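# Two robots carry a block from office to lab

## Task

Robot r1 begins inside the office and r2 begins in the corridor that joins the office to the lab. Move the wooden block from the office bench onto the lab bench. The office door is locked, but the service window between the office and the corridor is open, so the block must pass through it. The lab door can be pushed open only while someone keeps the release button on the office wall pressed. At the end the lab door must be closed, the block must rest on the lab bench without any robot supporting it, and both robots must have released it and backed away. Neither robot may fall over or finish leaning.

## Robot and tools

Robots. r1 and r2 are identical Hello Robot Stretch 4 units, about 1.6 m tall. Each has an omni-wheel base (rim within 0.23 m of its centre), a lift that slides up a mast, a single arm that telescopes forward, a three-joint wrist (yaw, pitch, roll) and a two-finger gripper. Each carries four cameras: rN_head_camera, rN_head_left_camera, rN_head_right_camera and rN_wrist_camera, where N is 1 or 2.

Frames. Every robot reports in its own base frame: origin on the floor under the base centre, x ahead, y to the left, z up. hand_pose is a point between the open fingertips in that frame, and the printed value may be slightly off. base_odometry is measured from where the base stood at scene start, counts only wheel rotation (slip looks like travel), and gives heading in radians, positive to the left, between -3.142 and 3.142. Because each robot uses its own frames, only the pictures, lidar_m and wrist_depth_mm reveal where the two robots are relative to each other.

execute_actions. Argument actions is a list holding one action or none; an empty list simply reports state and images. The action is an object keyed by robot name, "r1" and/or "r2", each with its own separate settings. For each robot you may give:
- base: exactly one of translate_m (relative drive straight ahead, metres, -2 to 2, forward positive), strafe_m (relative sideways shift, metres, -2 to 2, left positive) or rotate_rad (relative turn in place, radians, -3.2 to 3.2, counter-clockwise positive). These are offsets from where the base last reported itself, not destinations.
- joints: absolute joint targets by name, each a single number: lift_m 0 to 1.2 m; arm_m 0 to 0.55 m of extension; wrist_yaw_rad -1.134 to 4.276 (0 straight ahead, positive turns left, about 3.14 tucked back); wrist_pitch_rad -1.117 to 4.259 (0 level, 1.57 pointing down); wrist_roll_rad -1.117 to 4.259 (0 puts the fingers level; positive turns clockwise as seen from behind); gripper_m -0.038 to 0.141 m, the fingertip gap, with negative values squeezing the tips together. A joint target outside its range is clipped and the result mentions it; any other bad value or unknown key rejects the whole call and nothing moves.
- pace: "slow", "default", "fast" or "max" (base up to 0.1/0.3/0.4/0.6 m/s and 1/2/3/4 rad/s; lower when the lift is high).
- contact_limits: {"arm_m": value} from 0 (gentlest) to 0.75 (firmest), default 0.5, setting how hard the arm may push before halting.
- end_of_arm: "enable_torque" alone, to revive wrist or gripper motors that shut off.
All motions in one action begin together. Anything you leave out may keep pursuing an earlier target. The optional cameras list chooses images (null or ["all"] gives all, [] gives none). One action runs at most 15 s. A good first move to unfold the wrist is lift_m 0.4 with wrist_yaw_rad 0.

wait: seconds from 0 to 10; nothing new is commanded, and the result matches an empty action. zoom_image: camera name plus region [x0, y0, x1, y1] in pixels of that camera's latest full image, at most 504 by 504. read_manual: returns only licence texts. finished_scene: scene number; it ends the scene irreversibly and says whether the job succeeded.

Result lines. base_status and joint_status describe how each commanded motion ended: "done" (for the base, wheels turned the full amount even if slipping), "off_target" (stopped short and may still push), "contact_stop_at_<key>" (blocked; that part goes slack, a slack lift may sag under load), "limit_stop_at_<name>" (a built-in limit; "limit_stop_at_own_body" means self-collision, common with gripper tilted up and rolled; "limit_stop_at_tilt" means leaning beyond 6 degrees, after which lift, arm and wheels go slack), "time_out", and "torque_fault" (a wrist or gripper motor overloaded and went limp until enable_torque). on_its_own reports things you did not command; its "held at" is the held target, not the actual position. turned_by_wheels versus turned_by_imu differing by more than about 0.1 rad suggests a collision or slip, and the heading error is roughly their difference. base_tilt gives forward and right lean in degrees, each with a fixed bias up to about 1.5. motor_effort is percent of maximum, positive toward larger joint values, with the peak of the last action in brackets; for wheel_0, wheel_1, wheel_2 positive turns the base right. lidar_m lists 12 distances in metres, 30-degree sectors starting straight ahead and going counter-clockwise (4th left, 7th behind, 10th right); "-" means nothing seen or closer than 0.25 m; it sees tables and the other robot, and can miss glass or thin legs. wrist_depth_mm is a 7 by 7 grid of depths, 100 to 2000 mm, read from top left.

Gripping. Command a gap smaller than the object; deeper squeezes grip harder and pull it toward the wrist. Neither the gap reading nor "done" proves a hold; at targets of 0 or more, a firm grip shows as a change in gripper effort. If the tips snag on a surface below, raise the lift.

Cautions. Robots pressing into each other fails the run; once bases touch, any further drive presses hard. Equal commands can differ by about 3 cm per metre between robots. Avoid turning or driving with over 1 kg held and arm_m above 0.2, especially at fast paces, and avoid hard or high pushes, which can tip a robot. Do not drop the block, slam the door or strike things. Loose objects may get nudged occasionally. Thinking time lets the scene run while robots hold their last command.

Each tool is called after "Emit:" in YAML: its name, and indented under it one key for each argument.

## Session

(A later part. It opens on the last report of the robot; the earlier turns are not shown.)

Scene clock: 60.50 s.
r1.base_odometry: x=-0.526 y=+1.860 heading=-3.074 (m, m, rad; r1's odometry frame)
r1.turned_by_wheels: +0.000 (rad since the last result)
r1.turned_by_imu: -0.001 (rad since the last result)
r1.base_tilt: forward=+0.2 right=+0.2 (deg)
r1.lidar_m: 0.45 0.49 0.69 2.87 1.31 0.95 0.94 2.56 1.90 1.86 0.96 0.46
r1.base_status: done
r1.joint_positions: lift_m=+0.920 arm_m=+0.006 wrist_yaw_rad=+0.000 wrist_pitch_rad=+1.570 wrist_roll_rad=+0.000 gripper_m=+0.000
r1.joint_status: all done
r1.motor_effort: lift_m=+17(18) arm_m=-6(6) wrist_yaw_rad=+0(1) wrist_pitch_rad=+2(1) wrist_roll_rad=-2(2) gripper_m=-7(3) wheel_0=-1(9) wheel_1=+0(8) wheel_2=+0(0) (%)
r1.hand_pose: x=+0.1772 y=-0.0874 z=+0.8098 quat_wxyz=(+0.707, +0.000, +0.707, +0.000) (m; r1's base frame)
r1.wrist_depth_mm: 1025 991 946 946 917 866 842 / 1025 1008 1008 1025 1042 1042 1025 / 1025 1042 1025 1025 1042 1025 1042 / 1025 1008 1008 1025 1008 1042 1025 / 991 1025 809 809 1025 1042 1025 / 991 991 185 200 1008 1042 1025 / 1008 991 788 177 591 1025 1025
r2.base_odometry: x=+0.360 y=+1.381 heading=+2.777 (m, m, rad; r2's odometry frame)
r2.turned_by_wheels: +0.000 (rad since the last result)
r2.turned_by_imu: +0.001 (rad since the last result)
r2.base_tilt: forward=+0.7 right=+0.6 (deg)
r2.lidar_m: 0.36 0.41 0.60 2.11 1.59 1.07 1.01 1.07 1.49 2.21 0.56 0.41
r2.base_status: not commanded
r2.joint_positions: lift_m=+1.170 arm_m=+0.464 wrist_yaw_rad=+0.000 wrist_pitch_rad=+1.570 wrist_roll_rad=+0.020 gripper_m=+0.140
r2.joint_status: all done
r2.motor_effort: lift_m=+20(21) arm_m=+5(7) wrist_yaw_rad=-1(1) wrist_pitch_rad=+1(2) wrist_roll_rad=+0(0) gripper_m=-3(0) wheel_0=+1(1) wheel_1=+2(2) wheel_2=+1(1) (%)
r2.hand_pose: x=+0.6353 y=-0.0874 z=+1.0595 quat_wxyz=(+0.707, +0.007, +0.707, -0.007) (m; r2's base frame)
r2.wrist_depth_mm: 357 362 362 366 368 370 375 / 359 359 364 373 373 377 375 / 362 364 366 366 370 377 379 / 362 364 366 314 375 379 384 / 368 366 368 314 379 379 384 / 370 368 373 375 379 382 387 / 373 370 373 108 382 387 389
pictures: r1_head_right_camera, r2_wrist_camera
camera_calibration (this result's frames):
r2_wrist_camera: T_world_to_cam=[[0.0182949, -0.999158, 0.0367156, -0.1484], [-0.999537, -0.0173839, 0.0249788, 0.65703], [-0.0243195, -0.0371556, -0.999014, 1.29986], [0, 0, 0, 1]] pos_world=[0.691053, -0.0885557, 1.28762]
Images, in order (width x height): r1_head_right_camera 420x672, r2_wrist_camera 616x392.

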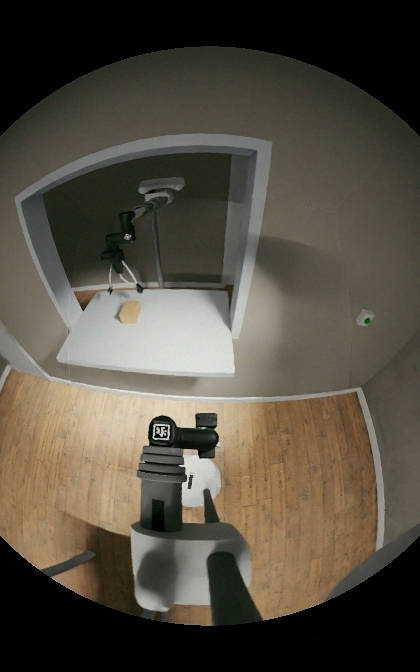

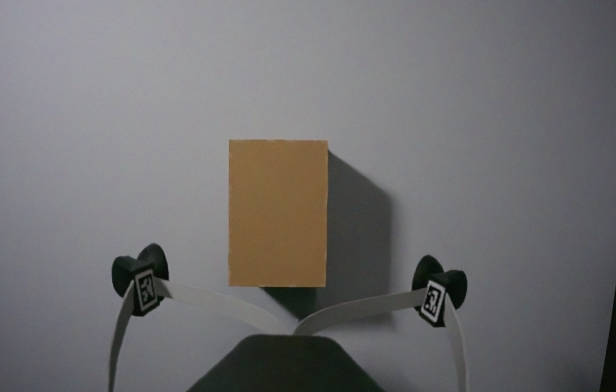

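Emit:
execute_actions:
  actions:
    - {"r1":{"base":{"strafe_m":-0.2},"pace":"max"},"r2":{"base":{"strafe_m":0.011},"joints":{"arm_m":0.493,"lift_m":1.064,"wrist_roll_rad":-0.03}}}
  cameras: ["r2_wrist_camera"]

Emit:
execute_actions:
  actions:
    - {"r1":{"base":{"strafe_m":-0.3},"joints":{"wrist_pitch_rad":0},"pace":"max"},"r2":{"joints":{"gripper_m":0.03}}}
  cameras: ["r2_wrist_camera"]

Emit:
execute_actions:
  actions:
    - {"r1":{"base":{"strafe_m":-0.39},"joints":{"arm_m":0.06},"pace":"max"},"r2":{"base":{"translate_m":-0.68},"joints":{"arm_m":0.02,"lift_m":1.08},"pace":"fast"}}
  cameras: ["r1_wrist_camera","r2_head_left_camera"]

Scene clock: 66.50 s.
r1.base_odometry: x=-0.539 y=+2.060 heading=-3.074 (m, m, rad; r1's odometry frame)
r1.turned_by_wheels: +0.000 (rad since the last result)
r1.turned_by_imu: -0.002 (rad since the last result)
r1.base_tilt: forward=+0.3 right=+0.4 (deg)
r1.lidar_m: 0.46 0.48 0.70 3.08 1.26 0.99 1.54 2.27 1.71 1.66 0.96 0.71
r1.base_status: done
r1.joint_positions: lift_m=+0.920 arm_m=+0.006 wrist_yaw_rad=+0.000 wrist_pitch_rad=+1.570 wrist_roll_rad=+0.000 gripper_m=+0.000
r1.joint_status: not commanded
r1.motor_effort: lift_m=+17(17) arm_m=-5(6) wrist_yaw_rad=+1(1) wrist_pitch_rad=+2(2) wrist_roll_rad=-1(1) gripper_m=-6(8) wheel_0=-2(9) wheel_1=+1(10) wheel_2=+0(0) (%)
r1.hand_pose: x=+0.1772 y=-0.0874 z=+0.8098 quat_wxyz=(+0.707, +0.000, +0.707, +0.000) (m; r1's base frame)
r1.wrist_depth_mm: 1008 976 946 931 878 866 831 / 1008 1008 1025 1025 1060 1060 1060 / 1042 1008 1025 1025 1042 1025 1042 / 991 991 991 1025 1042 1042 1042 / 991 991 798 820 1025 1025 1042 / 991 991 185 200 1008 1008 1025 / 991 991 798 176 585 1025 1008
r2.base_odometry: x=+0.356 y=+1.371 heading=+2.777 (m, m, rad; r2's odometry frame)
r2.turned_by_wheels: +0.000 (rad since the last result)
r2.turned_by_imu: +0.002 (rad since the last result)
r2.base_tilt: forward=+0.8 right=+0.6 (deg)
r2.lidar_m: 0.36 0.39 0.56 2.09 1.57 1.07 1.01 1.09 1.50 2.20 0.54 0.39
r2.base_status: done
r2.joint_positions: lift_m=+1.064 arm_m=+0.492 wrist_yaw_rad=+0.000 wrist_pitch_rad=+1.570 wrist_roll_rad=-0.030 gripper_m=+0.140
r2.joint_status: all done
r2.motor_effort: lift_m=+16(22) arm_m=+5(6) wrist_yaw_rad=+0(1) wrist_pitch_rad=+0(1) wrist_roll_rad=+0(0) gripper_m=+3(1) wheel_0=-1(5) wheel_1=+2(8) wheel_2=+0(1) (%)
r2.hand_pose: x=+0.6633 y=-0.0874 z=+0.9540 quat_wxyz=(+0.707, -0.011, +0.707, +0.011) (m; r2's base frame)
r2.wrist_depth_mm: 254 257 258 262 263 265 267 / 256 258 259 263 265 266 268 / 257 259 262 264 265 267 270 / 258 262 205 204 267 270 273 / 260 262 206 206 270 272 274 / 263 265 206 207 209 274 277 / 265 265 266 108 271 276 277
pictures: r2_wrist_camera
camera_calibration (this result's frames):
r2_wrist_camera: T_world_to_cam=[[0.0676181, -0.997034, 0.0367479, -0.177595], [-0.997454, -0.0667186, 0.0251774, 0.681699], [-0.0226509, -0.0383568, -0.999007, 1.1939], [0, 0, 0, 1]] pos_world=[0.719015, -0.0857921, 1.18208]
Images, in order (width x height): r2_wrist_camera 616x392.

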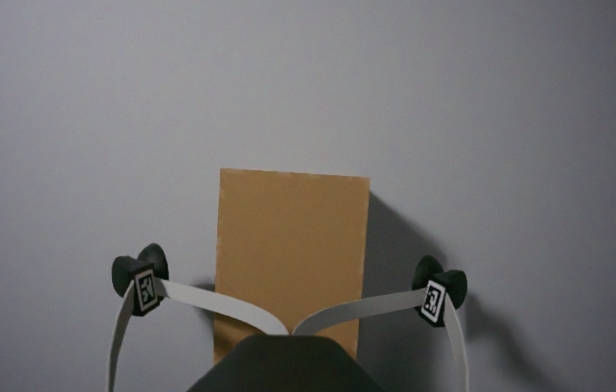

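Scene clock: 68.60 s.
r1.base_odometry: x=-0.560 y=+2.359 heading=-3.074 (m, m, rad; r1's odometry frame)
r1.turned_by_wheels: +0.000 (rad since the last result)
r1.turned_by_imu: -0.001 (rad since the last result)
r1.base_tilt: forward=+0.4 right=+0.4 (deg)
r1.lidar_m: 0.66 0.55 0.68 3.00 1.30 1.13 3.68 1.87 1.40 1.34 0.93 0.69
r1.base_status: done
r1.joint_positions: lift_m=+0.920 arm_m=+0.006 wrist_yaw_rad=+0.000 wrist_pitch_rad=+0.002 wrist_roll_rad=+0.000 gripper_m=+0.000
r1.joint_status: all done
r1.motor_effort: lift_m=+17(17) arm_m=-6(6) wrist_yaw_rad=+1(1) wrist_pitch_rad=-7(9) wrist_roll_rad=-2(0) gripper_m=-7(5) wheel_0=-3(10) wheel_1=+1(10) wheel_2=+0(3) (%)
r1.hand_pose: x=+0.4654 y=-0.0874 z=+1.0976 quat_wxyz=(+1.000, +0.000, +0.001, +0.000) (m; r1's base frame)
r1.wrist_depth_mm: 445 445 449 449 445 442 449 / 445 445 442 445 445 445 442 / 442 445 439 442 442 445 442 / 439 439 439 439 439 442 442 / 442 439 439 436 439 439 436 / 433 436 185 199 436 436 436 / 433 436 436 177 298 433 430
r2.base_odometry: x=+0.356 y=+1.371 heading=+2.777 (m, m, rad; r2's odometry frame)
r2.turned_by_wheels: +0.000 (rad since the last result)
r2.turned_by_imu: +0.001 (rad since the last result)
r2.base_tilt: forward=+0.7 right=+0.6 (deg)
r2.lidar_m: 0.37 0.41 0.59 2.11 1.57 1.06 1.02 1.07 1.49 2.21 0.56 0.39
r2.base_status: not commanded
r2.joint_positions: lift_m=+1.064 arm_m=+0.492 wrist_yaw_rad=+0.000 wrist_pitch_rad=+1.570 wrist_roll_rad=-0.030 gripper_m=+0.031
r2.joint_status: all done
r2.motor_effort: lift_m=+16(16) arm_m=+5(5) wrist_yaw_rad=+0(1) wrist_pitch_rad=+0(1) wrist_roll_rad=-1(1) gripper_m=-24(24) wheel_0=-1(1) wheel_1=+2(2) wheel_2=+0(0) (%)
r2.hand_pose: x=+0.6633 y=-0.0874 z=+0.9539 quat_wxyz=(+0.707, -0.011, +0.707, +0.011) (m; r2's base frame)
r2.wrist_depth_mm: 253 255 258 260 262 265 266 / 255 258 258 262 263 267 267 / 257 259 260 264 266 267 272 / 258 259 190 190 267 271 271 / 262 260 190 191 268 273 273 / 260 181 190 191 194 273 274 / 265 266 266 108 272 276 276
pictures: r2_wrist_camera
camera_calibration (this result's frames):
r2_wrist_camera: T_world_to_cam=[[0.0676207, -0.997034, 0.0367502, -0.177597], [-0.997455, -0.0667224, 0.0251445, 0.681744], [-0.0226178, -0.0383569, -0.999008, 1.19381], [0, 0, 0, 1]] pos_world=[0.719019, -0.0857919, 1.18202]
Images, in order (width x height): r2_wrist_camera 616x392.

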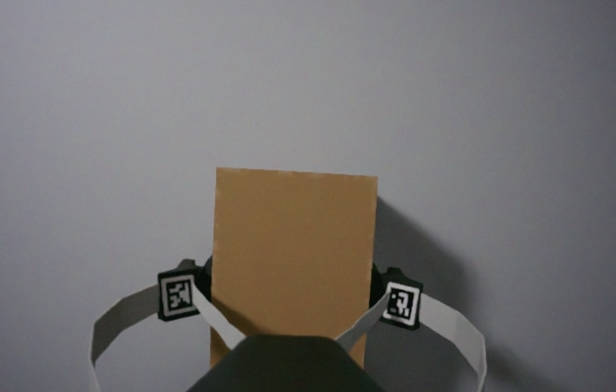

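Scene clock: 72.07 s.
r1.base_odometry: x=-0.586 y=+2.748 heading=-3.074 (m, m, rad; r1's odometry frame)
r1.turned_by_wheels: +0.000 (rad since the last result)
r1.turned_by_imu: -0.001 (rad since the last result)
r1.base_tilt: forward=+0.3 right=+0.3 (deg)
r1.lidar_m: 0.61 0.69 0.83 2.94 1.40 1.54 3.53 1.32 1.01 0.95 0.92 0.67
r1.base_status: done
r1.joint_positions: lift_m=+0.920 arm_m=+0.059 wrist_yaw_rad=+0.000 wrist_pitch_rad=+0.002 wrist_roll_rad=+0.000 gripper_m=+0.000
r1.joint_status: all done
r1.motor_effort: lift_m=+17(17) arm_m=+6(4) wrist_yaw_rad=+0(0) wrist_pitch_rad=-6(5) wrist_roll_rad=-2(1) gripper_m=-6(6) wheel_0=-3(10) wheel_1=+0(10) wheel_2=+0(1) (%)
r1.hand_pose: x=+0.5183 y=-0.0874 z=+1.0977 quat_wxyz=(+1.000, +0.000, +0.001, +0.000) (m; r1's base frame)
r1.wrist_depth_mm: 379 382 379 379 377 377 377 / 377 379 377 377 379 375 373 / 377 375 375 375 373 373 375 / 377 373 375 373 375 373 375 / 370 370 370 332 373 368 370 / 368 370 185 199 368 368 370 / 366 368 370 177 267 368 368
r2.base_odometry: x=+0.991 y=+1.129 heading=+2.777 (m, m, rad; r2's odometry frame)
r2.turned_by_wheels: +0.000 (rad since the last result)
r2.turned_by_imu: +0.003 (rad since the last result)
r2.base_tilt: forward=+0.7 right=+0.6 (deg)
r2.lidar_m: 1.05 1.12 1.90 1.56 0.48 0.34 0.31 0.33 0.47 1.50 1.80 1.10
r2.base_status: done
r2.joint_positions: lift_m=+1.080 arm_m=+0.021 wrist_yaw_rad=+0.000 wrist_pitch_rad=+1.570 wrist_roll_rad=-0.030 gripper_m=+0.031
r2.joint_status: all done
r2.motor_effort: lift_m=+22(20) arm_m=-5(6) wrist_yaw_rad=+0(1) wrist_pitch_rad=-1(2) wrist_roll_rad=+0(1) gripper_m=-23(21) wheel_0=+0(3) wheel_1=-1(9) wheel_2=+0(10) (%)
r2.hand_pose: x=+0.1919 y=-0.0874 z=+0.9694 quat_wxyz=(+0.707, -0.010, +0.707, +0.010) (m; r2's base frame)
r2.wrist_depth_mm: 1160 1182 1182 1205 1205 1205 1229 / 1160 1138 1205 1229 1205 1205 1229 / 1182 1182 1229 1229 1205 1205 1229 / 1205 1205 190 190 1255 1255 1255 / 1160 1229 190 191 1229 1229 1255 / 1229 182 190 193 191 1229 1281 / 1098 1138 1138 108 1205 1255 1308
pictures: r1_wrist_camera, r2_head_left_camera
camera_calibration (this result's frames):
r1_wrist_camera: T_world_to_cam=[[-0.035207, -0.998557, 0.0405422, -0.12149], [0.0246699, -0.0414234, -0.998837, 1.14245], [0.999076, -0.0341659, 0.0260927, -0.328235], [0, 0, 0, 1]] pos_world=[0.29547, -0.0852052, 1.15461]
Images, in order (width x height): r1_wrist_camera 616x392, r2_head_left_camera 420x672.

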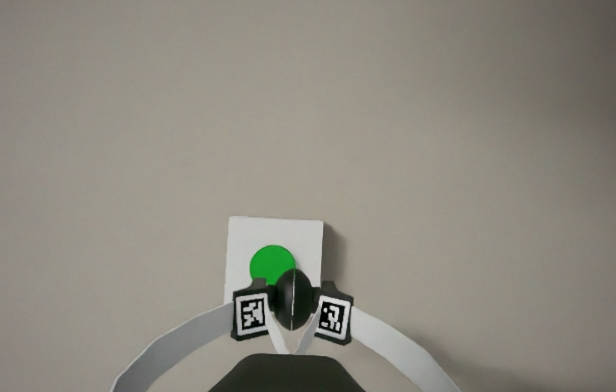

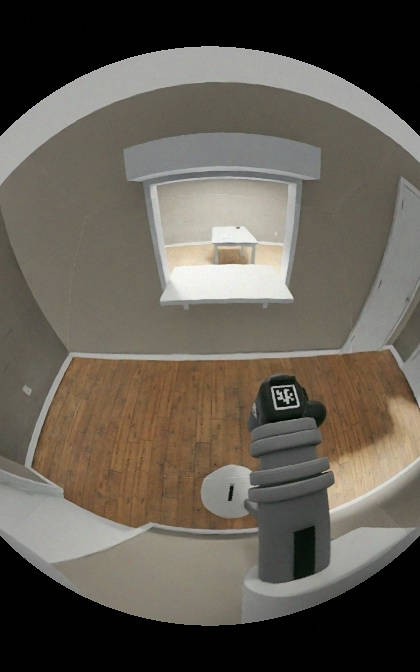

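Emit:
execute_actions:
  actions:
    - {"r1":{"base":{"strafe_m":0.018},"joints":{"arm_m":0.14},"pace":"slow"},"r2":{"base":{"strafe_m":1.17},"joints":{"wrist_yaw_rad":3.0,"lift_m":0.6,"arm_m":0.003},"pace":"max"}}
  cameras: []

Emit:
execute_actions:
  actions:
    - {"r1":{"joints":{"arm_m":0.157},"pace":"slow","contact_limits":{"arm_m":0.4}},"r2":{"base":{"translate_m":-0.12},"joints":{"wrist_pitch_rad":1.2},"pace":"fast"}}
  cameras: ["r1_wrist_camera","r2_head_left_camera"]

Scene clock: 83.33 s.
r1.base_odometry: x=-0.585 y=+2.730 heading=-3.074 (m, m, rad; r1's odometry frame)
r1.turned_by_wheels: +0.000 (rad since the last result)
r1.turned_by_imu: -0.002 (rad since the last result)
r1.base_tilt: forward=+0.2 right=+0.3 (deg)
r1.lidar_m: 0.66 0.70 0.81 2.93 1.41 1.51 3.60 1.34 1.02 0.96 0.91 0.68
r1.base_status: done
r1.joint_positions: lift_m=+0.920 arm_m=+0.139 wrist_yaw_rad=+0.000 wrist_pitch_rad=+0.002 wrist_roll_rad=+0.000 gripper_m=+0.000
r1.joint_status: all done
r1.motor_effort: lift_m=+17(17) arm_m=+7(9) wrist_yaw_rad=+0(0) wrist_pitch_rad=-5(5) wrist_roll_rad=-1(2) gripper_m=-6(8) wheel_0=-3(6) wheel_1=+0(2) wheel_2=+0(3) (%)
r1.hand_pose: x=+0.5983 y=-0.0874 z=+1.0977 quat_wxyz=(+1.000, +0.000, +0.001, +0.000) (m; r1's base frame)
r1.wrist_depth_mm: 300 300 298 297 298 300 298 / 297 297 298 296 297 297 297 / 296 296 297 294 296 297 296 / 294 296 296 297 294 293 296 / 294 294 293 254 294 293 294 / 293 293 185 199 291 291 290 / 293 289 290 176 227 291 293
r2.base_odometry: x=+0.574 y=+0.035 heading=+2.777 (m, m, rad; r2's odometry frame)
r2.turned_by_wheels: +0.000 (rad since the last result)
r2.turned_by_imu: +0.003 (rad since the last result)
r2.base_tilt: forward=+0.9 right=+0.6 (deg)
r2.lidar_m: 1.29 1.36 0.97 0.94 0.44 0.40 0.38 0.40 0.58 1.41 1.56 1.31
r2.base_status: done
r2.joint_positions: lift_m=+0.600 arm_m=+0.004 wrist_yaw_rad=+3.000 wrist_pitch_rad=+1.570 wrist_roll_rad=-0.030 gripper_m=+0.031
r2.joint_status: all done
r2.motor_effort: lift_m=+18(20) arm_m=-5(6) wrist_yaw_rad=+1(5) wrist_pitch_rad=-1(1) wrist_roll_rad=+0(0) gripper_m=-27(23) wheel_0=+1(8) wheel_1=-1(8) wheel_2=+0(1) (%)
r2.hand_pose: x=+0.1869 y=+0.0866 z=+0.4898 quat_wxyz=(+0.040, -0.706, +0.040, +0.706) (m; r2's base frame)
r2.wrist_depth_mm: 691 488 496 496 715 732 732 / 699 496 496 496 732 741 741 / 707 496 500 500 732 723 750 / 707 500 189 190 723 750 759 / 715 715 190 191 732 741 741 / 715 181 190 191 193 750 768 / 715 723 732 108 732 750 759
pictures: none
No camera images: the call's "cameras" was empty. Leave "cameras" out to get every camera's image.

Scene clock: 84.70 s.
r1.base_odometry: x=-0.585 y=+2.730 heading=-3.074 (m, m, rad; r1's odometry frame)
r1.turned_by_wheels: +0.000 (rad since the last result)
r1.turned_by_imu: +0.000 (rad since the last result)
r1.base_tilt: forward=+0.3 right=+0.3 (deg)
r1.lidar_m: 0.64 0.69 0.81 2.95 1.39 1.52 3.59 1.35 1.01 0.98 0.92 0.70
r1.base_status: not commanded
r1.joint_positions: lift_m=+0.920 arm_m=+0.155 wrist_yaw_rad=-0.003 wrist_pitch_rad=+0.002 wrist_roll_rad=+0.000 gripper_m=+0.000
r1.joint_status: all done
r1.motor_effort: lift_m=+17(17) arm_m=+10(10) wrist_yaw_rad=+8(9) wrist_pitch_rad=-5(5) wrist_roll_rad=+1(1) gripper_m=-5(6) wheel_0=-2(3) wheel_1=+1(0) wheel_2=-2(2) (%)
r1.contact_limits: arm_m 0.4
r1.hand_pose: x=+0.6143 y=-0.0882 z=+1.0978 quat_wxyz=(+1.000, +0.000, +0.001, -0.001) (m; r1's base frame)
r1.wrist_depth_mm: 285 283 283 283 285 283 285 / 282 282 281 282 283 282 283 / 279 281 282 281 281 279 282 / 279 278 281 281 279 278 281 / 276 278 278 240 279 278 278 / 276 276 186 200 277 277 278 / 274 276 273 179 276 276 276
r2.base_odometry: x=+0.686 y=-0.007 heading=+2.777 (m, m, rad; r2's odometry frame)
r2.turned_by_wheels: +0.000 (rad since the last result)
r2.turned_by_imu: +0.001 (rad since the last result)
r2.base_tilt: forward=+0.8 right=+0.6 (deg)
r2.lidar_m: 1.43 1.30 0.99 0.77 0.35 0.27 0.25 0.27 0.40 0.86 1.73 1.39
r2.base_status: done
r2.joint_positions: lift_m=+0.600 arm_m=+0.004 wrist_yaw_rad=+3.000 wrist_pitch_rad=+1.202 wrist_roll_rad=-0.030 gripper_m=+0.031
r2.joint_status: all done
r2.motor_effort: lift_m=+18(17) arm_m=-5(5) wrist_yaw_rad=+0(1) wrist_pitch_rad=-6(10) wrist_roll_rad=-1(1) gripper_m=-25(23) wheel_0=-1(8) wheel_1=+0(9) wheel_2=-3(12) (%)
r2.hand_pose: x=+0.0842 y=+0.1012 z=+0.5092 quat_wxyz=(+0.050, -0.565, +0.028, +0.823) (m; r2's base frame)
r2.wrist_depth_mm: 508 539 549 564 559 466 469 / 289 640 668 676 668 569 569 / 347 504 585 831 820 759 778 / 768 535 189 189 798 820 842 / 699 517 190 191 759 778 778 / 683 182 191 192 191 741 750 / 668 477 469 108 699 707 715
pictures: r1_wrist_camera, r2_head_left_camera
camera_calibration (this result's frames):
r1_wrist_camera: T_world_to_cam=[[-0.0381873, -0.998449, 0.040525, -0.11711], [0.025037, -0.0414979, -0.998825, 1.13994], [0.998957, -0.0371278, 0.0265828, -0.424904], [0, 0, 0, 1]] pos_world=[0.391448, -0.0853994, 1.15464]
Images, in order (width x height): r1_wrist_camera 616x392, r2_head_left_camera 420x672.

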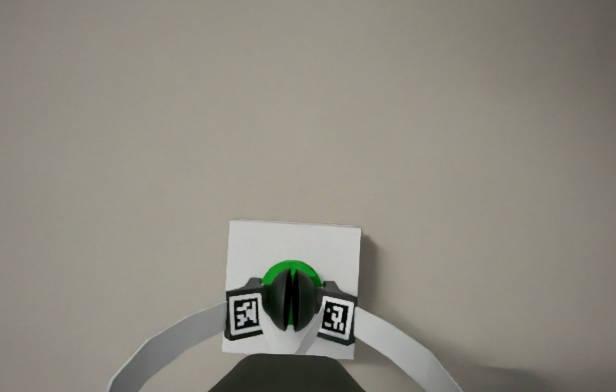

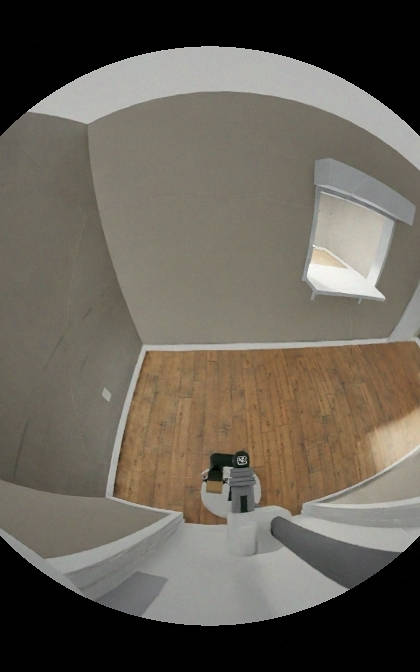

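Emit:
execute_actions:
  actions:
    - {"r1":{"joints":{"arm_m":0.161}},"r2":{"base":{"translate_m":-0.1},"pace":"slow"}}
  cameras: ["r2_head_left_camera"]

Scene clock: 88.50 s.
r1.base_odometry: x=-0.585 y=+2.730 heading=-3.074 (m, m, rad; r1's odometry frame)
r1.turned_by_wheels: +0.000 (rad since the last result)
r1.turned_by_imu: -0.001 (rad since the last result)
r1.base_tilt: forward=+0.3 right=+0.4 (deg)
r1.lidar_m: 0.64 0.70 0.81 2.95 1.40 1.52 3.58 1.36 1.00 0.99 0.91 0.67
r1.base_status: not commanded
r1.joint_positions: lift_m=+0.920 arm_m=+0.159 wrist_yaw_rad=-0.006 wrist_pitch_rad=+0.001 wrist_roll_rad=+0.000 gripper_m=+0.000
r1.joint_status: all done
r1.on_its_own: wrist_yaw_rad is at rest, and its effort (+17) is outside its rest range (-13 to +13)
r1.motor_effort: lift_m=+17(17) arm_m=+13(13) wrist_yaw_rad=+17(17) wrist_pitch_rad=-5(3) wrist_roll_rad=+0(3) gripper_m=-3(5) wheel_0=+1(2) wheel_1=+1(1) wheel_2=-7(7) (%)
r1.hand_pose: x=+0.6175 y=-0.0891 z=+1.0980 quat_wxyz=(+1.000, +0.000, +0.001, -0.003) (m; r1's base frame)
r1.wrist_depth_mm: 281 281 281 282 279 281 283 / 279 279 279 278 279 281 281 / 278 277 278 278 281 281 281 / 276 277 277 279 277 278 278 / 274 276 276 238 277 278 278 / 274 274 182 198 274 277 276 / 272 272 273 178 276 274 274
r2.base_odometry: x=+0.779 y=-0.043 heading=+2.776 (m, m, rad; r2's odometry frame)
r2.turned_by_wheels: +0.000 (rad since the last result)
r2.turned_by_imu: +0.002 (rad since the last result)
r2.base_tilt: forward=+0.8 right=+0.6 (deg)
r2.lidar_m: 1.52 1.36 0.97 0.39 0.30 0.25 - 0.25 0.27 0.54 1.88 1.50
r2.base_status: done
r2.joint_positions: lift_m=+0.600 arm_m=+0.004 wrist_yaw_rad=+3.000 wrist_pitch_rad=+1.202 wrist_roll_rad=-0.030 gripper_m=+0.031
r2.joint_status: not commanded
r2.motor_effort: lift_m=+17(18) arm_m=-5(5) wrist_yaw_rad=+0(1) wrist_pitch_rad=-6(8) wrist_roll_rad=+0(1) gripper_m=-24(25) wheel_0=-2(6) wheel_1=-3(7) wheel_2=+4(9) (%)
r2.hand_pose: x=+0.0842 y=+0.1012 z=+0.5091 quat_wxyz=(+0.050, -0.565, +0.028, +0.823) (m; r2's base frame)
r2.wrist_depth_mm: 399 421 439 455 466 424 330 / 287 504 539 554 574 452 370 / 347 504 580 683 699 525 535 / 750 530 190 190 778 741 759 / 715 512 190 191 768 788 788 / 683 181 190 192 192 741 759 / 661 473 477 108 699 707 715
pictures: r2_head_left_camera
Images, in order (width x height): r2_head_left_camera 420x672.

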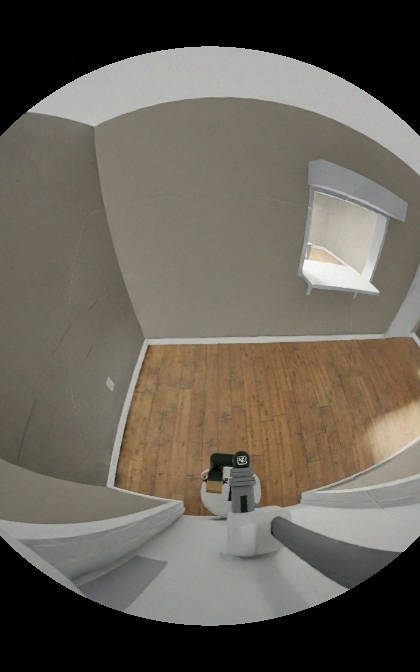

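Emit:
execute_actions:
  actions:
    - {"r2":{"base":{"translate_m":-1.35}}}
  cameras: ["r2_head_left_camera"]

Emit:
execute_actions:
  actions:
    - {"r2":{"base":{"rotate_rad":-1.57},"joints":{"lift_m":0.97,"wrist_pitch_rad":1.57},"pace":"fast"},"r1":{"joints":{"arm_m":0.01},"base":{"translate_m":-0.2},"pace":"fast"}}
  cameras: ["r2_head_left_camera","r2_head_camera"]

Scene clock: 97.20 s.
r1.base_odometry: x=-0.585 y=+2.730 heading=-3.074 (m, m, rad; r1's odometry frame)
r1.turned_by_wheels: +0.000 (rad since the last result)
r1.turned_by_imu: -0.003 (rad since the last result)
r1.base_tilt: forward=+0.3 right=+0.3 (deg)
r1.lidar_m: 0.64 0.69 0.82 2.93 1.39 1.51 3.59 1.35 1.02 0.97 0.89 0.68
r1.base_status: not commanded
r1.joint_positions: lift_m=+0.920 arm_m=+0.159 wrist_yaw_rad=-0.006 wrist_pitch_rad=+0.001 wrist_roll_rad=+0.000 gripper_m=+0.000
r1.joint_status: not commanded
r1.on_its_own: wrist_yaw_rad is at rest, and its effort (+17) is outside its rest range (-13 to +13)
r1.motor_effort: lift_m=+17(17) arm_m=+14(14) wrist_yaw_rad=+17(18) wrist_pitch_rad=-3(4) wrist_roll_rad=-3(0) gripper_m=-3(4) wheel_0=+1(1) wheel_1=+0(0) wheel_2=-7(7) (%)
r1.hand_pose: x=+0.6175 y=-0.0891 z=+1.0980 quat_wxyz=(+1.000, +0.000, +0.001, -0.003) (m; r1's base frame)
r1.wrist_depth_mm: 278 281 281 282 281 283 283 / 278 279 282 279 281 279 281 / 277 278 278 278 279 279 279 / 277 276 277 278 278 279 278 / 276 276 274 238 276 276 276 / 273 273 182 198 274 277 277 / 272 272 273 179 273 274 274
r2.base_odometry: x=+2.040 y=-0.525 heading=+2.776 (m, m, rad; r2's odometry frame)
r2.turned_by_wheels: +0.000 (rad since the last result)
r2.turned_by_imu: +0.007 (rad since the last result)
r2.base_tilt: forward=+0.8 right=+0.6 (deg)
r2.lidar_m: 0.51 0.52 1.01 0.97 1.04 1.43 1.37 1.38 1.03 0.96 1.05 0.85
r2.base_status: done
r2.joint_positions: lift_m=+0.600 arm_m=+0.004 wrist_yaw_rad=+3.000 wrist_pitch_rad=+1.202 wrist_roll_rad=-0.030 gripper_m=+0.031
r2.joint_status: not commanded
r2.motor_effort: lift_m=+18(18) arm_m=-4(5) wrist_yaw_rad=+0(0) wrist_pitch_rad=-6(7) wrist_roll_rad=-1(1) gripper_m=-26(24) wheel_0=+0(10) wheel_1=-2(11) wheel_2=+0(19) (%)
r2.hand_pose: x=+0.0841 y=+0.1012 z=+0.5092 quat_wxyz=(+0.050, -0.565, +0.028, +0.823) (m; r2's base frame)
r2.wrist_depth_mm: 866 917 917 931 960 960 1008 / 290 866 878 866 917 931 931 / 347 508 585 842 854 866 891 / 750 530 189 189 820 831 831 / 715 525 190 191 778 778 788 / 676 182 191 192 191 741 759 / 654 473 473 108 699 699 715
pictures: r2_head_left_camera
Images, in order (width x height): r2_head_left_camera 420x672.

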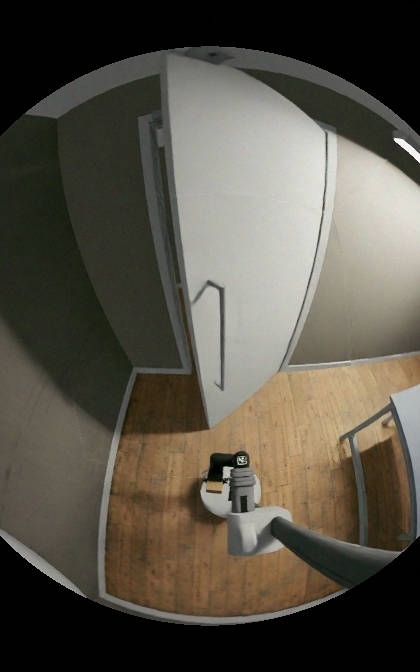

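Scene clock: 99.20 s.
r1.base_odometry: x=-0.385 y=+2.744 heading=-3.075 (m, m, rad; r1's odometry frame)
r1.turned_by_wheels: +0.000 (rad since the last result)
r1.turned_by_imu: -0.001 (rad since the last result)
r1.base_tilt: forward=+0.3 right=+0.3 (deg)
r1.lidar_m: 0.82 0.90 0.94 3.77 1.27 1.53 3.51 1.33 1.01 0.97 1.05 0.89
r1.base_status: done
r1.joint_positions: lift_m=+0.920 arm_m=+0.011 wrist_yaw_rad=+0.000 wrist_pitch_rad=+0.002 wrist_roll_rad=+0.000 gripper_m=+0.000
r1.joint_status: all done
r1.motor_effort: lift_m=+17(17) arm_m=-6(8) wrist_yaw_rad=+0(18) wrist_pitch_rad=-5(6) wrist_roll_rad=-2(1) gripper_m=-7(7) wheel_0=-1(7) wheel_1=+0(5) wheel_2=+0(10) (%)
r1.hand_pose: x=+0.4705 y=-0.0874 z=+1.0977 quat_wxyz=(+1.000, +0.000, +0.001, +0.000) (m; r1's base frame)
r1.wrist_depth_mm: 621 627 634 627 627 621 627 / 621 634 627 627 627 627 627 / 621 621 621 621 621 621 627 / 627 621 621 615 627 609 621 / 621 615 615 574 621 615 621 / 615 615 184 200 615 615 615 / 603 615 615 177 387 609 609
r2.base_odometry: x=+2.040 y=-0.525 heading=+1.206 (m, m, rad; r2's odometry frame)
r2.turned_by_wheels: -1.570 (rad since the last result)
r2.turned_by_imu: -1.563 (rad since the last result)
r2.base_tilt: forward=+0.7 right=+0.6 (deg)
r2.lidar_m: 0.98 1.03 1.15 1.10 1.07 1.03 0.95 0.99 1.41 1.36 1.40 1.02
r2.base_status: done
r2.joint_positions: lift_m=+0.970 arm_m=+0.004 wrist_yaw_rad=+3.000 wrist_pitch_rad=+1.570 wrist_roll_rad=-0.030 gripper_m=+0.031
r2.joint_status: all done
r2.motor_effort: lift_m=+22(24) arm_m=-4(4) wrist_yaw_rad=+0(1) wrist_pitch_rad=+0(4) wrist_roll_rad=+0(1) gripper_m=-27(22) wheel_0=+1(6) wheel_1=+1(11) wheel_2=-2(11) (%)
r2.hand_pose: x=+0.1868 y=+0.0866 z=+0.8594 quat_wxyz=(+0.040, -0.706, +0.040, +0.706) (m; r2's base frame)
r2.wrist_depth_mm: 1060 504 1078 1078 1098 1118 1118 / 1060 1060 854 878 1118 1118 1138 / 1098 1098 891 878 1098 1138 1118 / 1078 1098 190 189 1118 1138 1138 / 1098 1098 190 191 1118 1118 1160 / 1078 182 190 192 193 1118 1138 / 1098 1098 1098 108 1138 1118 1138
pictures: r2_head_camera, r2_head_left_camera
Images, in order (width x height): r2_head_camera 420x560, r2_head_left_camera 420x672.

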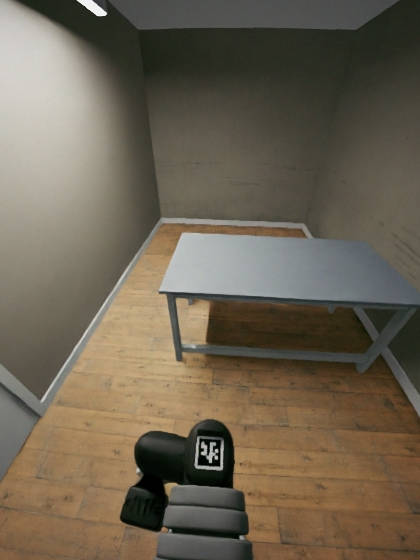

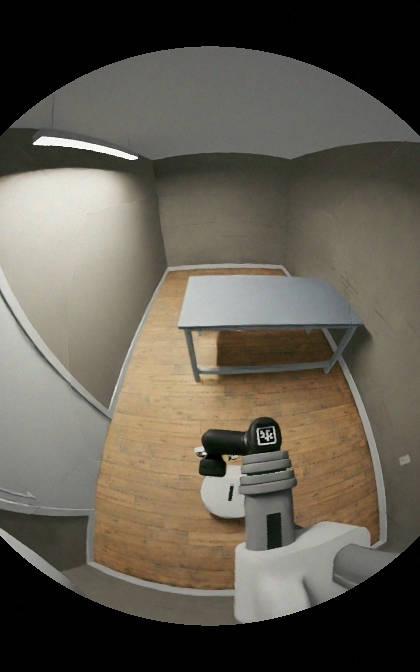

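Emit:
execute_actions:
  actions:
    - {"r2":{"base":{"translate_m":0.55},"joints":{"arm_m":0.5,"wrist_yaw_rad":0},"pace":"fast"}}
  cameras: []

Emit:
execute_actions:
  actions:
    - {"r2":{"joints":{"lift_m":0.913},"pace":"fast"}}
  cameras: ["r2_wrist_camera"]

Scene clock: 104.30 s.
r1.base_odometry: x=-0.385 y=+2.744 heading=-3.075 (m, m, rad; r1's odometry frame)
r1.turned_by_wheels: +0.000 (rad since the last result)
r1.turned_by_imu: -0.002 (rad since the last result)
r1.base_tilt: forward=+0.3 right=+0.3 (deg)
r1.lidar_m: 0.81 0.91 0.95 3.76 1.29 1.54 3.49 1.32 0.99 0.98 1.04 0.89
r1.base_status: not commanded
r1.joint_positions: lift_m=+0.920 arm_m=+0.011 wrist_yaw_rad=+0.000 wrist_pitch_rad=+0.002 wrist_roll_rad=+0.000 gripper_m=+0.000
r1.joint_status: not commanded
r1.motor_effort: lift_m=+17(17) arm_m=-6(6) wrist_yaw_rad=+0(0) wrist_pitch_rad=-6(5) wrist_roll_rad=-1(0) gripper_m=-7(7) wheel_0=-1(1) wheel_1=-1(0) wheel_2=+0(0) (%)
r1.hand_pose: x=+0.4705 y=-0.0874 z=+1.0977 quat_wxyz=(+1.000, +0.000, +0.001, +0.000) (m; r1's base frame)
r1.wrist_depth_mm: 627 627 634 627 627 627 627 / 621 627 627 627 621 621 627 / 621 621 627 615 627 621 627 / 621 609 621 615 621 615 621 / 615 615 615 585 615 615 615 / 609 615 185 200 615 615 609 / 609 609 615 176 387 609 609
r2.base_odometry: x=+2.236 y=-0.011 heading=+1.206 (m, m, rad; r2's odometry frame)
r2.turned_by_wheels: +0.000 (rad since the last result)
r2.turned_by_imu: +0.001 (rad since the last result)
r2.base_tilt: forward=+0.7 right=+0.5 (deg)
r2.lidar_m: 0.40 0.46 1.13 1.07 1.14 1.58 1.53 1.59 1.41 1.36 0.63 0.46
r2.base_status: done
r2.joint_positions: lift_m=+0.970 arm_m=+0.499 wrist_yaw_rad=+0.001 wrist_pitch_rad=+1.570 wrist_roll_rad=-0.030 gripper_m=+0.031
r2.joint_status: all done
r2.motor_effort: lift_m=+22(23) arm_m=+5(6) wrist_yaw_rad=-2(5) wrist_pitch_rad=-2(4) wrist_roll_rad=+1(0) gripper_m=-23(24) wheel_0=+2(5) wheel_1=+2(5) wheel_2=-1(14) (%)
r2.hand_pose: x=+0.6704 y=-0.0874 z=+0.8594 quat_wxyz=(+0.707, -0.011, +0.707, +0.011) (m; r2's base frame)
r2.wrist_depth_mm: 310 312 314 317 319 320 325 / 310 312 315 319 322 324 327 / 314 315 319 324 324 325 329 / 317 319 189 190 325 327 330 / 317 320 190 191 327 330 334 / 317 181 191 192 193 334 336 / 324 325 327 108 332 334 336
pictures: none
No camera images: the call's "cameras" was empty. Leave "cameras" out to get every camera's image.

Scene clock: 105.27 s.
r1.base_odometry: x=-0.385 y=+2.744 heading=-3.075 (m, m, rad; r1's odometry frame)
r1.turned_by_wheels: +0.000 (rad since the last result)
r1.turned_by_imu: +0.000 (rad since the last result)
r1.base_tilt: forward=+0.3 right=+0.3 (deg)
r1.lidar_m: 0.82 0.91 0.95 3.73 1.25 1.55 3.51 1.33 1.00 0.98 1.05 0.88
r1.base_status: not commanded
r1.joint_positions: lift_m=+0.920 arm_m=+0.011 wrist_yaw_rad=+0.000 wrist_pitch_rad=+0.002 wrist_roll_rad=+0.000 gripper_m=+0.000
r1.joint_status: not commanded
r1.motor_effort: lift_m=+17(17) arm_m=-6(6) wrist_yaw_rad=+1(1) wrist_pitch_rad=-3(5) wrist_roll_rad=-3(1) gripper_m=-8(7) wheel_0=-1(1) wheel_1=+0(0) wheel_2=+0(0) (%)
r1.hand_pose: x=+0.4705 y=-0.0874 z=+1.0977 quat_wxyz=(+1.000, +0.000, +0.001, +0.000) (m; r1's base frame)
r1.wrist_depth_mm: 627 634 627 627 627 627 627 / 627 621 627 627 627 627 627 / 627 621 621 621 627 621 621 / 615 615 621 621 621 615 615 / 615 615 615 585 615 621 609 / 609 615 185 199 615 615 609 / 609 603 615 177 384 609 609
r2.base_odometry: x=+2.236 y=-0.011 heading=+1.206 (m, m, rad; r2's odometry frame)
r2.turned_by_wheels: +0.000 (rad since the last result)
r2.turned_by_imu: +0.000 (rad since the last result)
r2.base_tilt: forward=+0.9 right=+0.6 (deg)
r2.lidar_m: 0.40 0.44 1.14 1.06 1.14 1.62 1.52 1.61 1.44 1.37 0.60 0.41
r2.base_status: not commanded
r2.joint_positions: lift_m=+0.913 arm_m=+0.499 wrist_yaw_rad=+0.000 wrist_pitch_rad=+1.570 wrist_roll_rad=-0.030 gripper_m=+0.031
r2.joint_status: all done
r2.motor_effort: lift_m=+16(20) arm_m=+5(5) wrist_yaw_rad=-1(2) wrist_pitch_rad=+0(0) wrist_roll_rad=+1(1) gripper_m=-24(25) wheel_0=+2(2) wheel_1=+2(2) wheel_2=-1(1) (%)
r2.hand_pose: x=+0.6703 y=-0.0874 z=+0.8029 quat_wxyz=(+0.707, -0.011, +0.707, +0.011) (m; r2's base frame)
r2.wrist_depth_mm: 254 257 259 260 263 265 267 / 257 258 260 263 265 267 268 / 258 258 262 264 266 267 271 / 259 262 189 190 267 270 272 / 260 263 190 191 270 271 273 / 263 182 191 192 192 273 278 / 265 266 268 108 274 274 278
pictures: r2_wrist_camera
camera_calibration (this result's frames):
r2_wrist_camera: T_world_to_cam=[[0.068348, -0.996984, 0.0367487, -0.173006], [-0.997405, -0.0674491, 0.0251706, 0.692465], [-0.0226161, -0.0383737, -0.999007, 1.04308], [0, 0, 0, 1]] pos_world=[0.726083, -0.0857511, 1.03097]
Images, in order (width x height): r2_wrist_camera 616x392.

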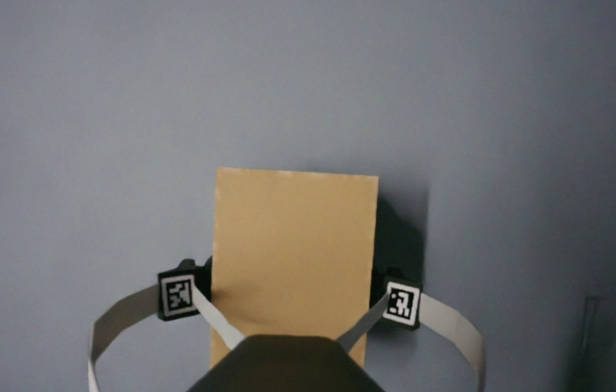

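Emit:
execute_actions:
  actions:
    - {"r2":{"joints":{"gripper_m":0.14}}}
  cameras: []

Emit:
execute_actions:
  actions:
    - {"r2":{"base":{"translate_m":-0.4},"joints":{"arm_m":0.01,"lift_m":0.97},"pace":"fast"}}
  cameras: ["r2_head_left_camera"]

Emit:
zoom_image:
  camera: "r2_head_left_camera"
  region: [0,350,200,600]

Scene clock: 110.00 s.
r1.base_odometry: x=-0.385 y=+2.744 heading=-3.075 (m, m, rad; r1's odometry frame)
r1.turned_by_wheels: +0.000 (rad since the last result)
r1.turned_by_imu: -0.001 (rad since the last result)
r1.base_tilt: forward=+0.2 right=+0.3 (deg)
r1.lidar_m: 0.82 0.91 0.96 3.76 1.28 1.54 3.49 1.32 1.02 0.96 1.05 0.89
r1.base_status: not commanded
r1.joint_positions: lift_m=+0.920 arm_m=+0.011 wrist_yaw_rad=+0.000 wrist_pitch_rad=+0.002 wrist_roll_rad=+0.000 gripper_m=+0.000
r1.joint_status: not commanded
r1.motor_effort: lift_m=+17(17) arm_m=-6(6) wrist_yaw_rad=+0(1) wrist_pitch_rad=-5(6) wrist_roll_rad=-3(1) gripper_m=-7(5) wheel_0=-1(1) wheel_1=+0(0) wheel_2=+0(0) (%)
r1.hand_pose: x=+0.4705 y=-0.0874 z=+1.0977 quat_wxyz=(+1.000, +0.000, +0.001, +0.000) (m; r1's base frame)
r1.wrist_depth_mm: 627 634 627 621 627 627 621 / 627 621 627 627 621 627 627 / 621 621 615 621 621 615 621 / 615 621 621 621 627 615 615 / 615 609 615 580 615 621 615 / 615 609 185 200 609 609 615 / 609 609 615 177 387 609 609
r2.base_odometry: x=+2.236 y=-0.011 heading=+1.206 (m, m, rad; r2's odometry frame)
r2.turned_by_wheels: +0.000 (rad since the last result)
r2.turned_by_imu: +0.002 (rad since the last result)
r2.base_tilt: forward=+0.8 right=+0.5 (deg)
r2.lidar_m: 0.42 0.44 1.12 1.07 1.12 1.58 1.52 1.61 1.44 1.36 0.61 0.44
r2.base_status: not commanded
r2.joint_positions: lift_m=+0.913 arm_m=+0.499 wrist_yaw_rad=+0.000 wrist_pitch_rad=+1.570 wrist_roll_rad=-0.030 gripper_m=+0.140
r2.joint_status: all done
r2.motor_effort: lift_m=+17(16) arm_m=+5(5) wrist_yaw_rad=-1(2) wrist_pitch_rad=+0(0) wrist_roll_rad=+1(0) gripper_m=+1(24) wheel_0=+2(2) wheel_1=+2(2) wheel_2=-1(1) (%)
r2.hand_pose: x=+0.6703 y=-0.0874 z=+0.8029 quat_wxyz=(+0.707, -0.011, +0.707, +0.011) (m; r2's base frame)
r2.wrist_depth_mm: 256 257 259 262 264 267 267 / 256 259 262 264 264 270 271 / 255 260 263 264 268 270 272 / 260 263 263 207 268 270 272 / 263 264 207 207 268 272 276 / 263 264 206 208 210 276 277 / 265 266 267 108 272 274 278
pictures: none
No camera images: the call's "cameras" was empty. Leave "cameras" out to get every camera's image.

Scene clock: 112.50 s.
r1.base_odometry: x=-0.385 y=+2.744 heading=-3.075 (m, m, rad; r1's odometry frame)
r1.turned_by_wheels: +0.000 (rad since the last result)
r1.turned_by_imu: -0.001 (rad since the last result)
r1.base_tilt: forward=+0.4 right=+0.3 (deg)
r1.lidar_m: 0.81 0.90 0.96 3.76 1.26 1.53 3.50 1.34 1.01 0.98 1.03 0.88
r1.base_status: not commanded
r1.joint_positions: lift_m=+0.920 arm_m=+0.011 wrist_yaw_rad=+0.000 wrist_pitch_rad=+0.002 wrist_roll_rad=+0.000 gripper_m=+0.000
r1.joint_status: not commanded
r1.motor_effort: lift_m=+17(17) arm_m=-6(6) wrist_yaw_rad=+1(1) wrist_pitch_rad=-3(5) wrist_roll_rad=-1(1) gripper_m=-7(7) wheel_0=-1(1) wheel_1=+0(0) wheel_2=+0(0) (%)
r1.hand_pose: x=+0.4705 y=-0.0874 z=+1.0977 quat_wxyz=(+1.000, +0.000, +0.001, +0.000) (m; r1's base frame)
r1.wrist_depth_mm: 627 627 627 621 627 627 621 / 627 627 627 627 634 621 627 / 615 615 621 621 621 621 615 / 621 621 621 621 615 621 615 / 615 615 615 574 621 615 621 / 609 621 185 199 615 615 615 / 609 609 609 177 387 609 615
r2.base_odometry: x=+2.093 y=-0.385 heading=+1.206 (m, m, rad; r2's odometry frame)
r2.turned_by_wheels: +0.000 (rad since the last result)
r2.turned_by_imu: +0.002 (rad since the last result)
r2.base_tilt: forward=+0.8 right=+0.5 (deg)
r2.lidar_m: 0.82 0.85 1.13 1.09 1.14 1.18 1.13 1.19 1.45 1.35 1.20 0.84
r2.base_status: done
r2.joint_positions: lift_m=+0.970 arm_m=+0.011 wrist_yaw_rad=+0.000 wrist_pitch_rad=+1.570 wrist_roll_rad=-0.030 gripper_m=+0.140
r2.joint_status: all done
r2.motor_effort: lift_m=+21(22) arm_m=-5(6) wrist_yaw_rad=+0(1) wrist_pitch_rad=-1(2) wrist_roll_rad=+1(1) gripper_m=+1(2) wheel_0=-1(5) wheel_1=+0(8) wheel_2=+0(11) (%)
r2.hand_pose: x=+0.1819 y=-0.0874 z=+0.8595 quat_wxyz=(+0.707, -0.011, +0.707, +0.011) (m; r2's base frame)
r2.wrist_depth_mm: 1060 1060 1078 1078 1098 1098 1118 / 1060 1098 1098 1078 1118 1118 1118 / 1078 1078 1098 1098 1098 1118 1118 / 1098 1098 1098 1138 1118 1118 1138 / 1078 1078 891 891 1138 1160 1138 / 1098 1098 904 878 1118 1138 1160 / 1098 1098 1118 108 1138 1118 1138
pictures: r2_head_left_camera
Images, in order (width x height): r2_head_left_camera 420x672.

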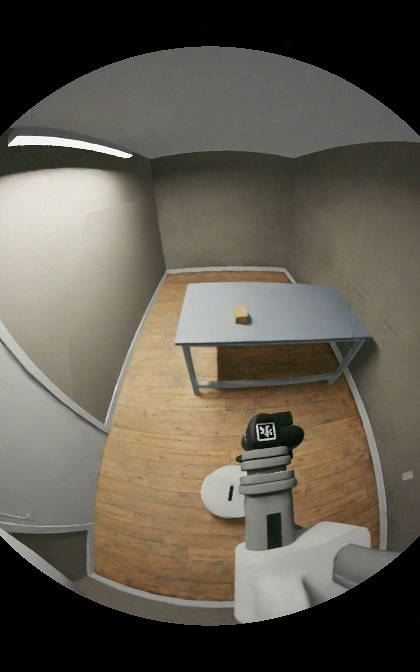

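Region (0, 350, 200, 600) of r2_head_left_camera's 420x672 image, scaled by 2.016, with more detail than that image has; it fills the left 403 columns of this view, and the rest is white.

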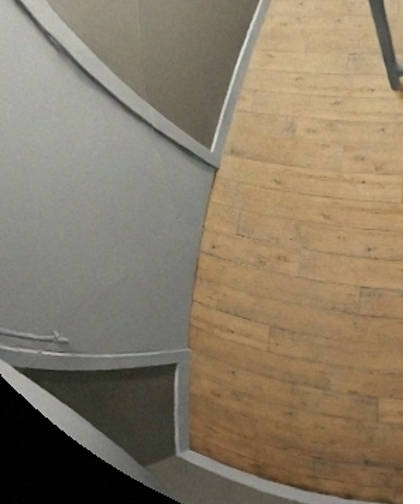

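Emit:
finished_scene:
  scene: 2

The scene is finished: the task was done.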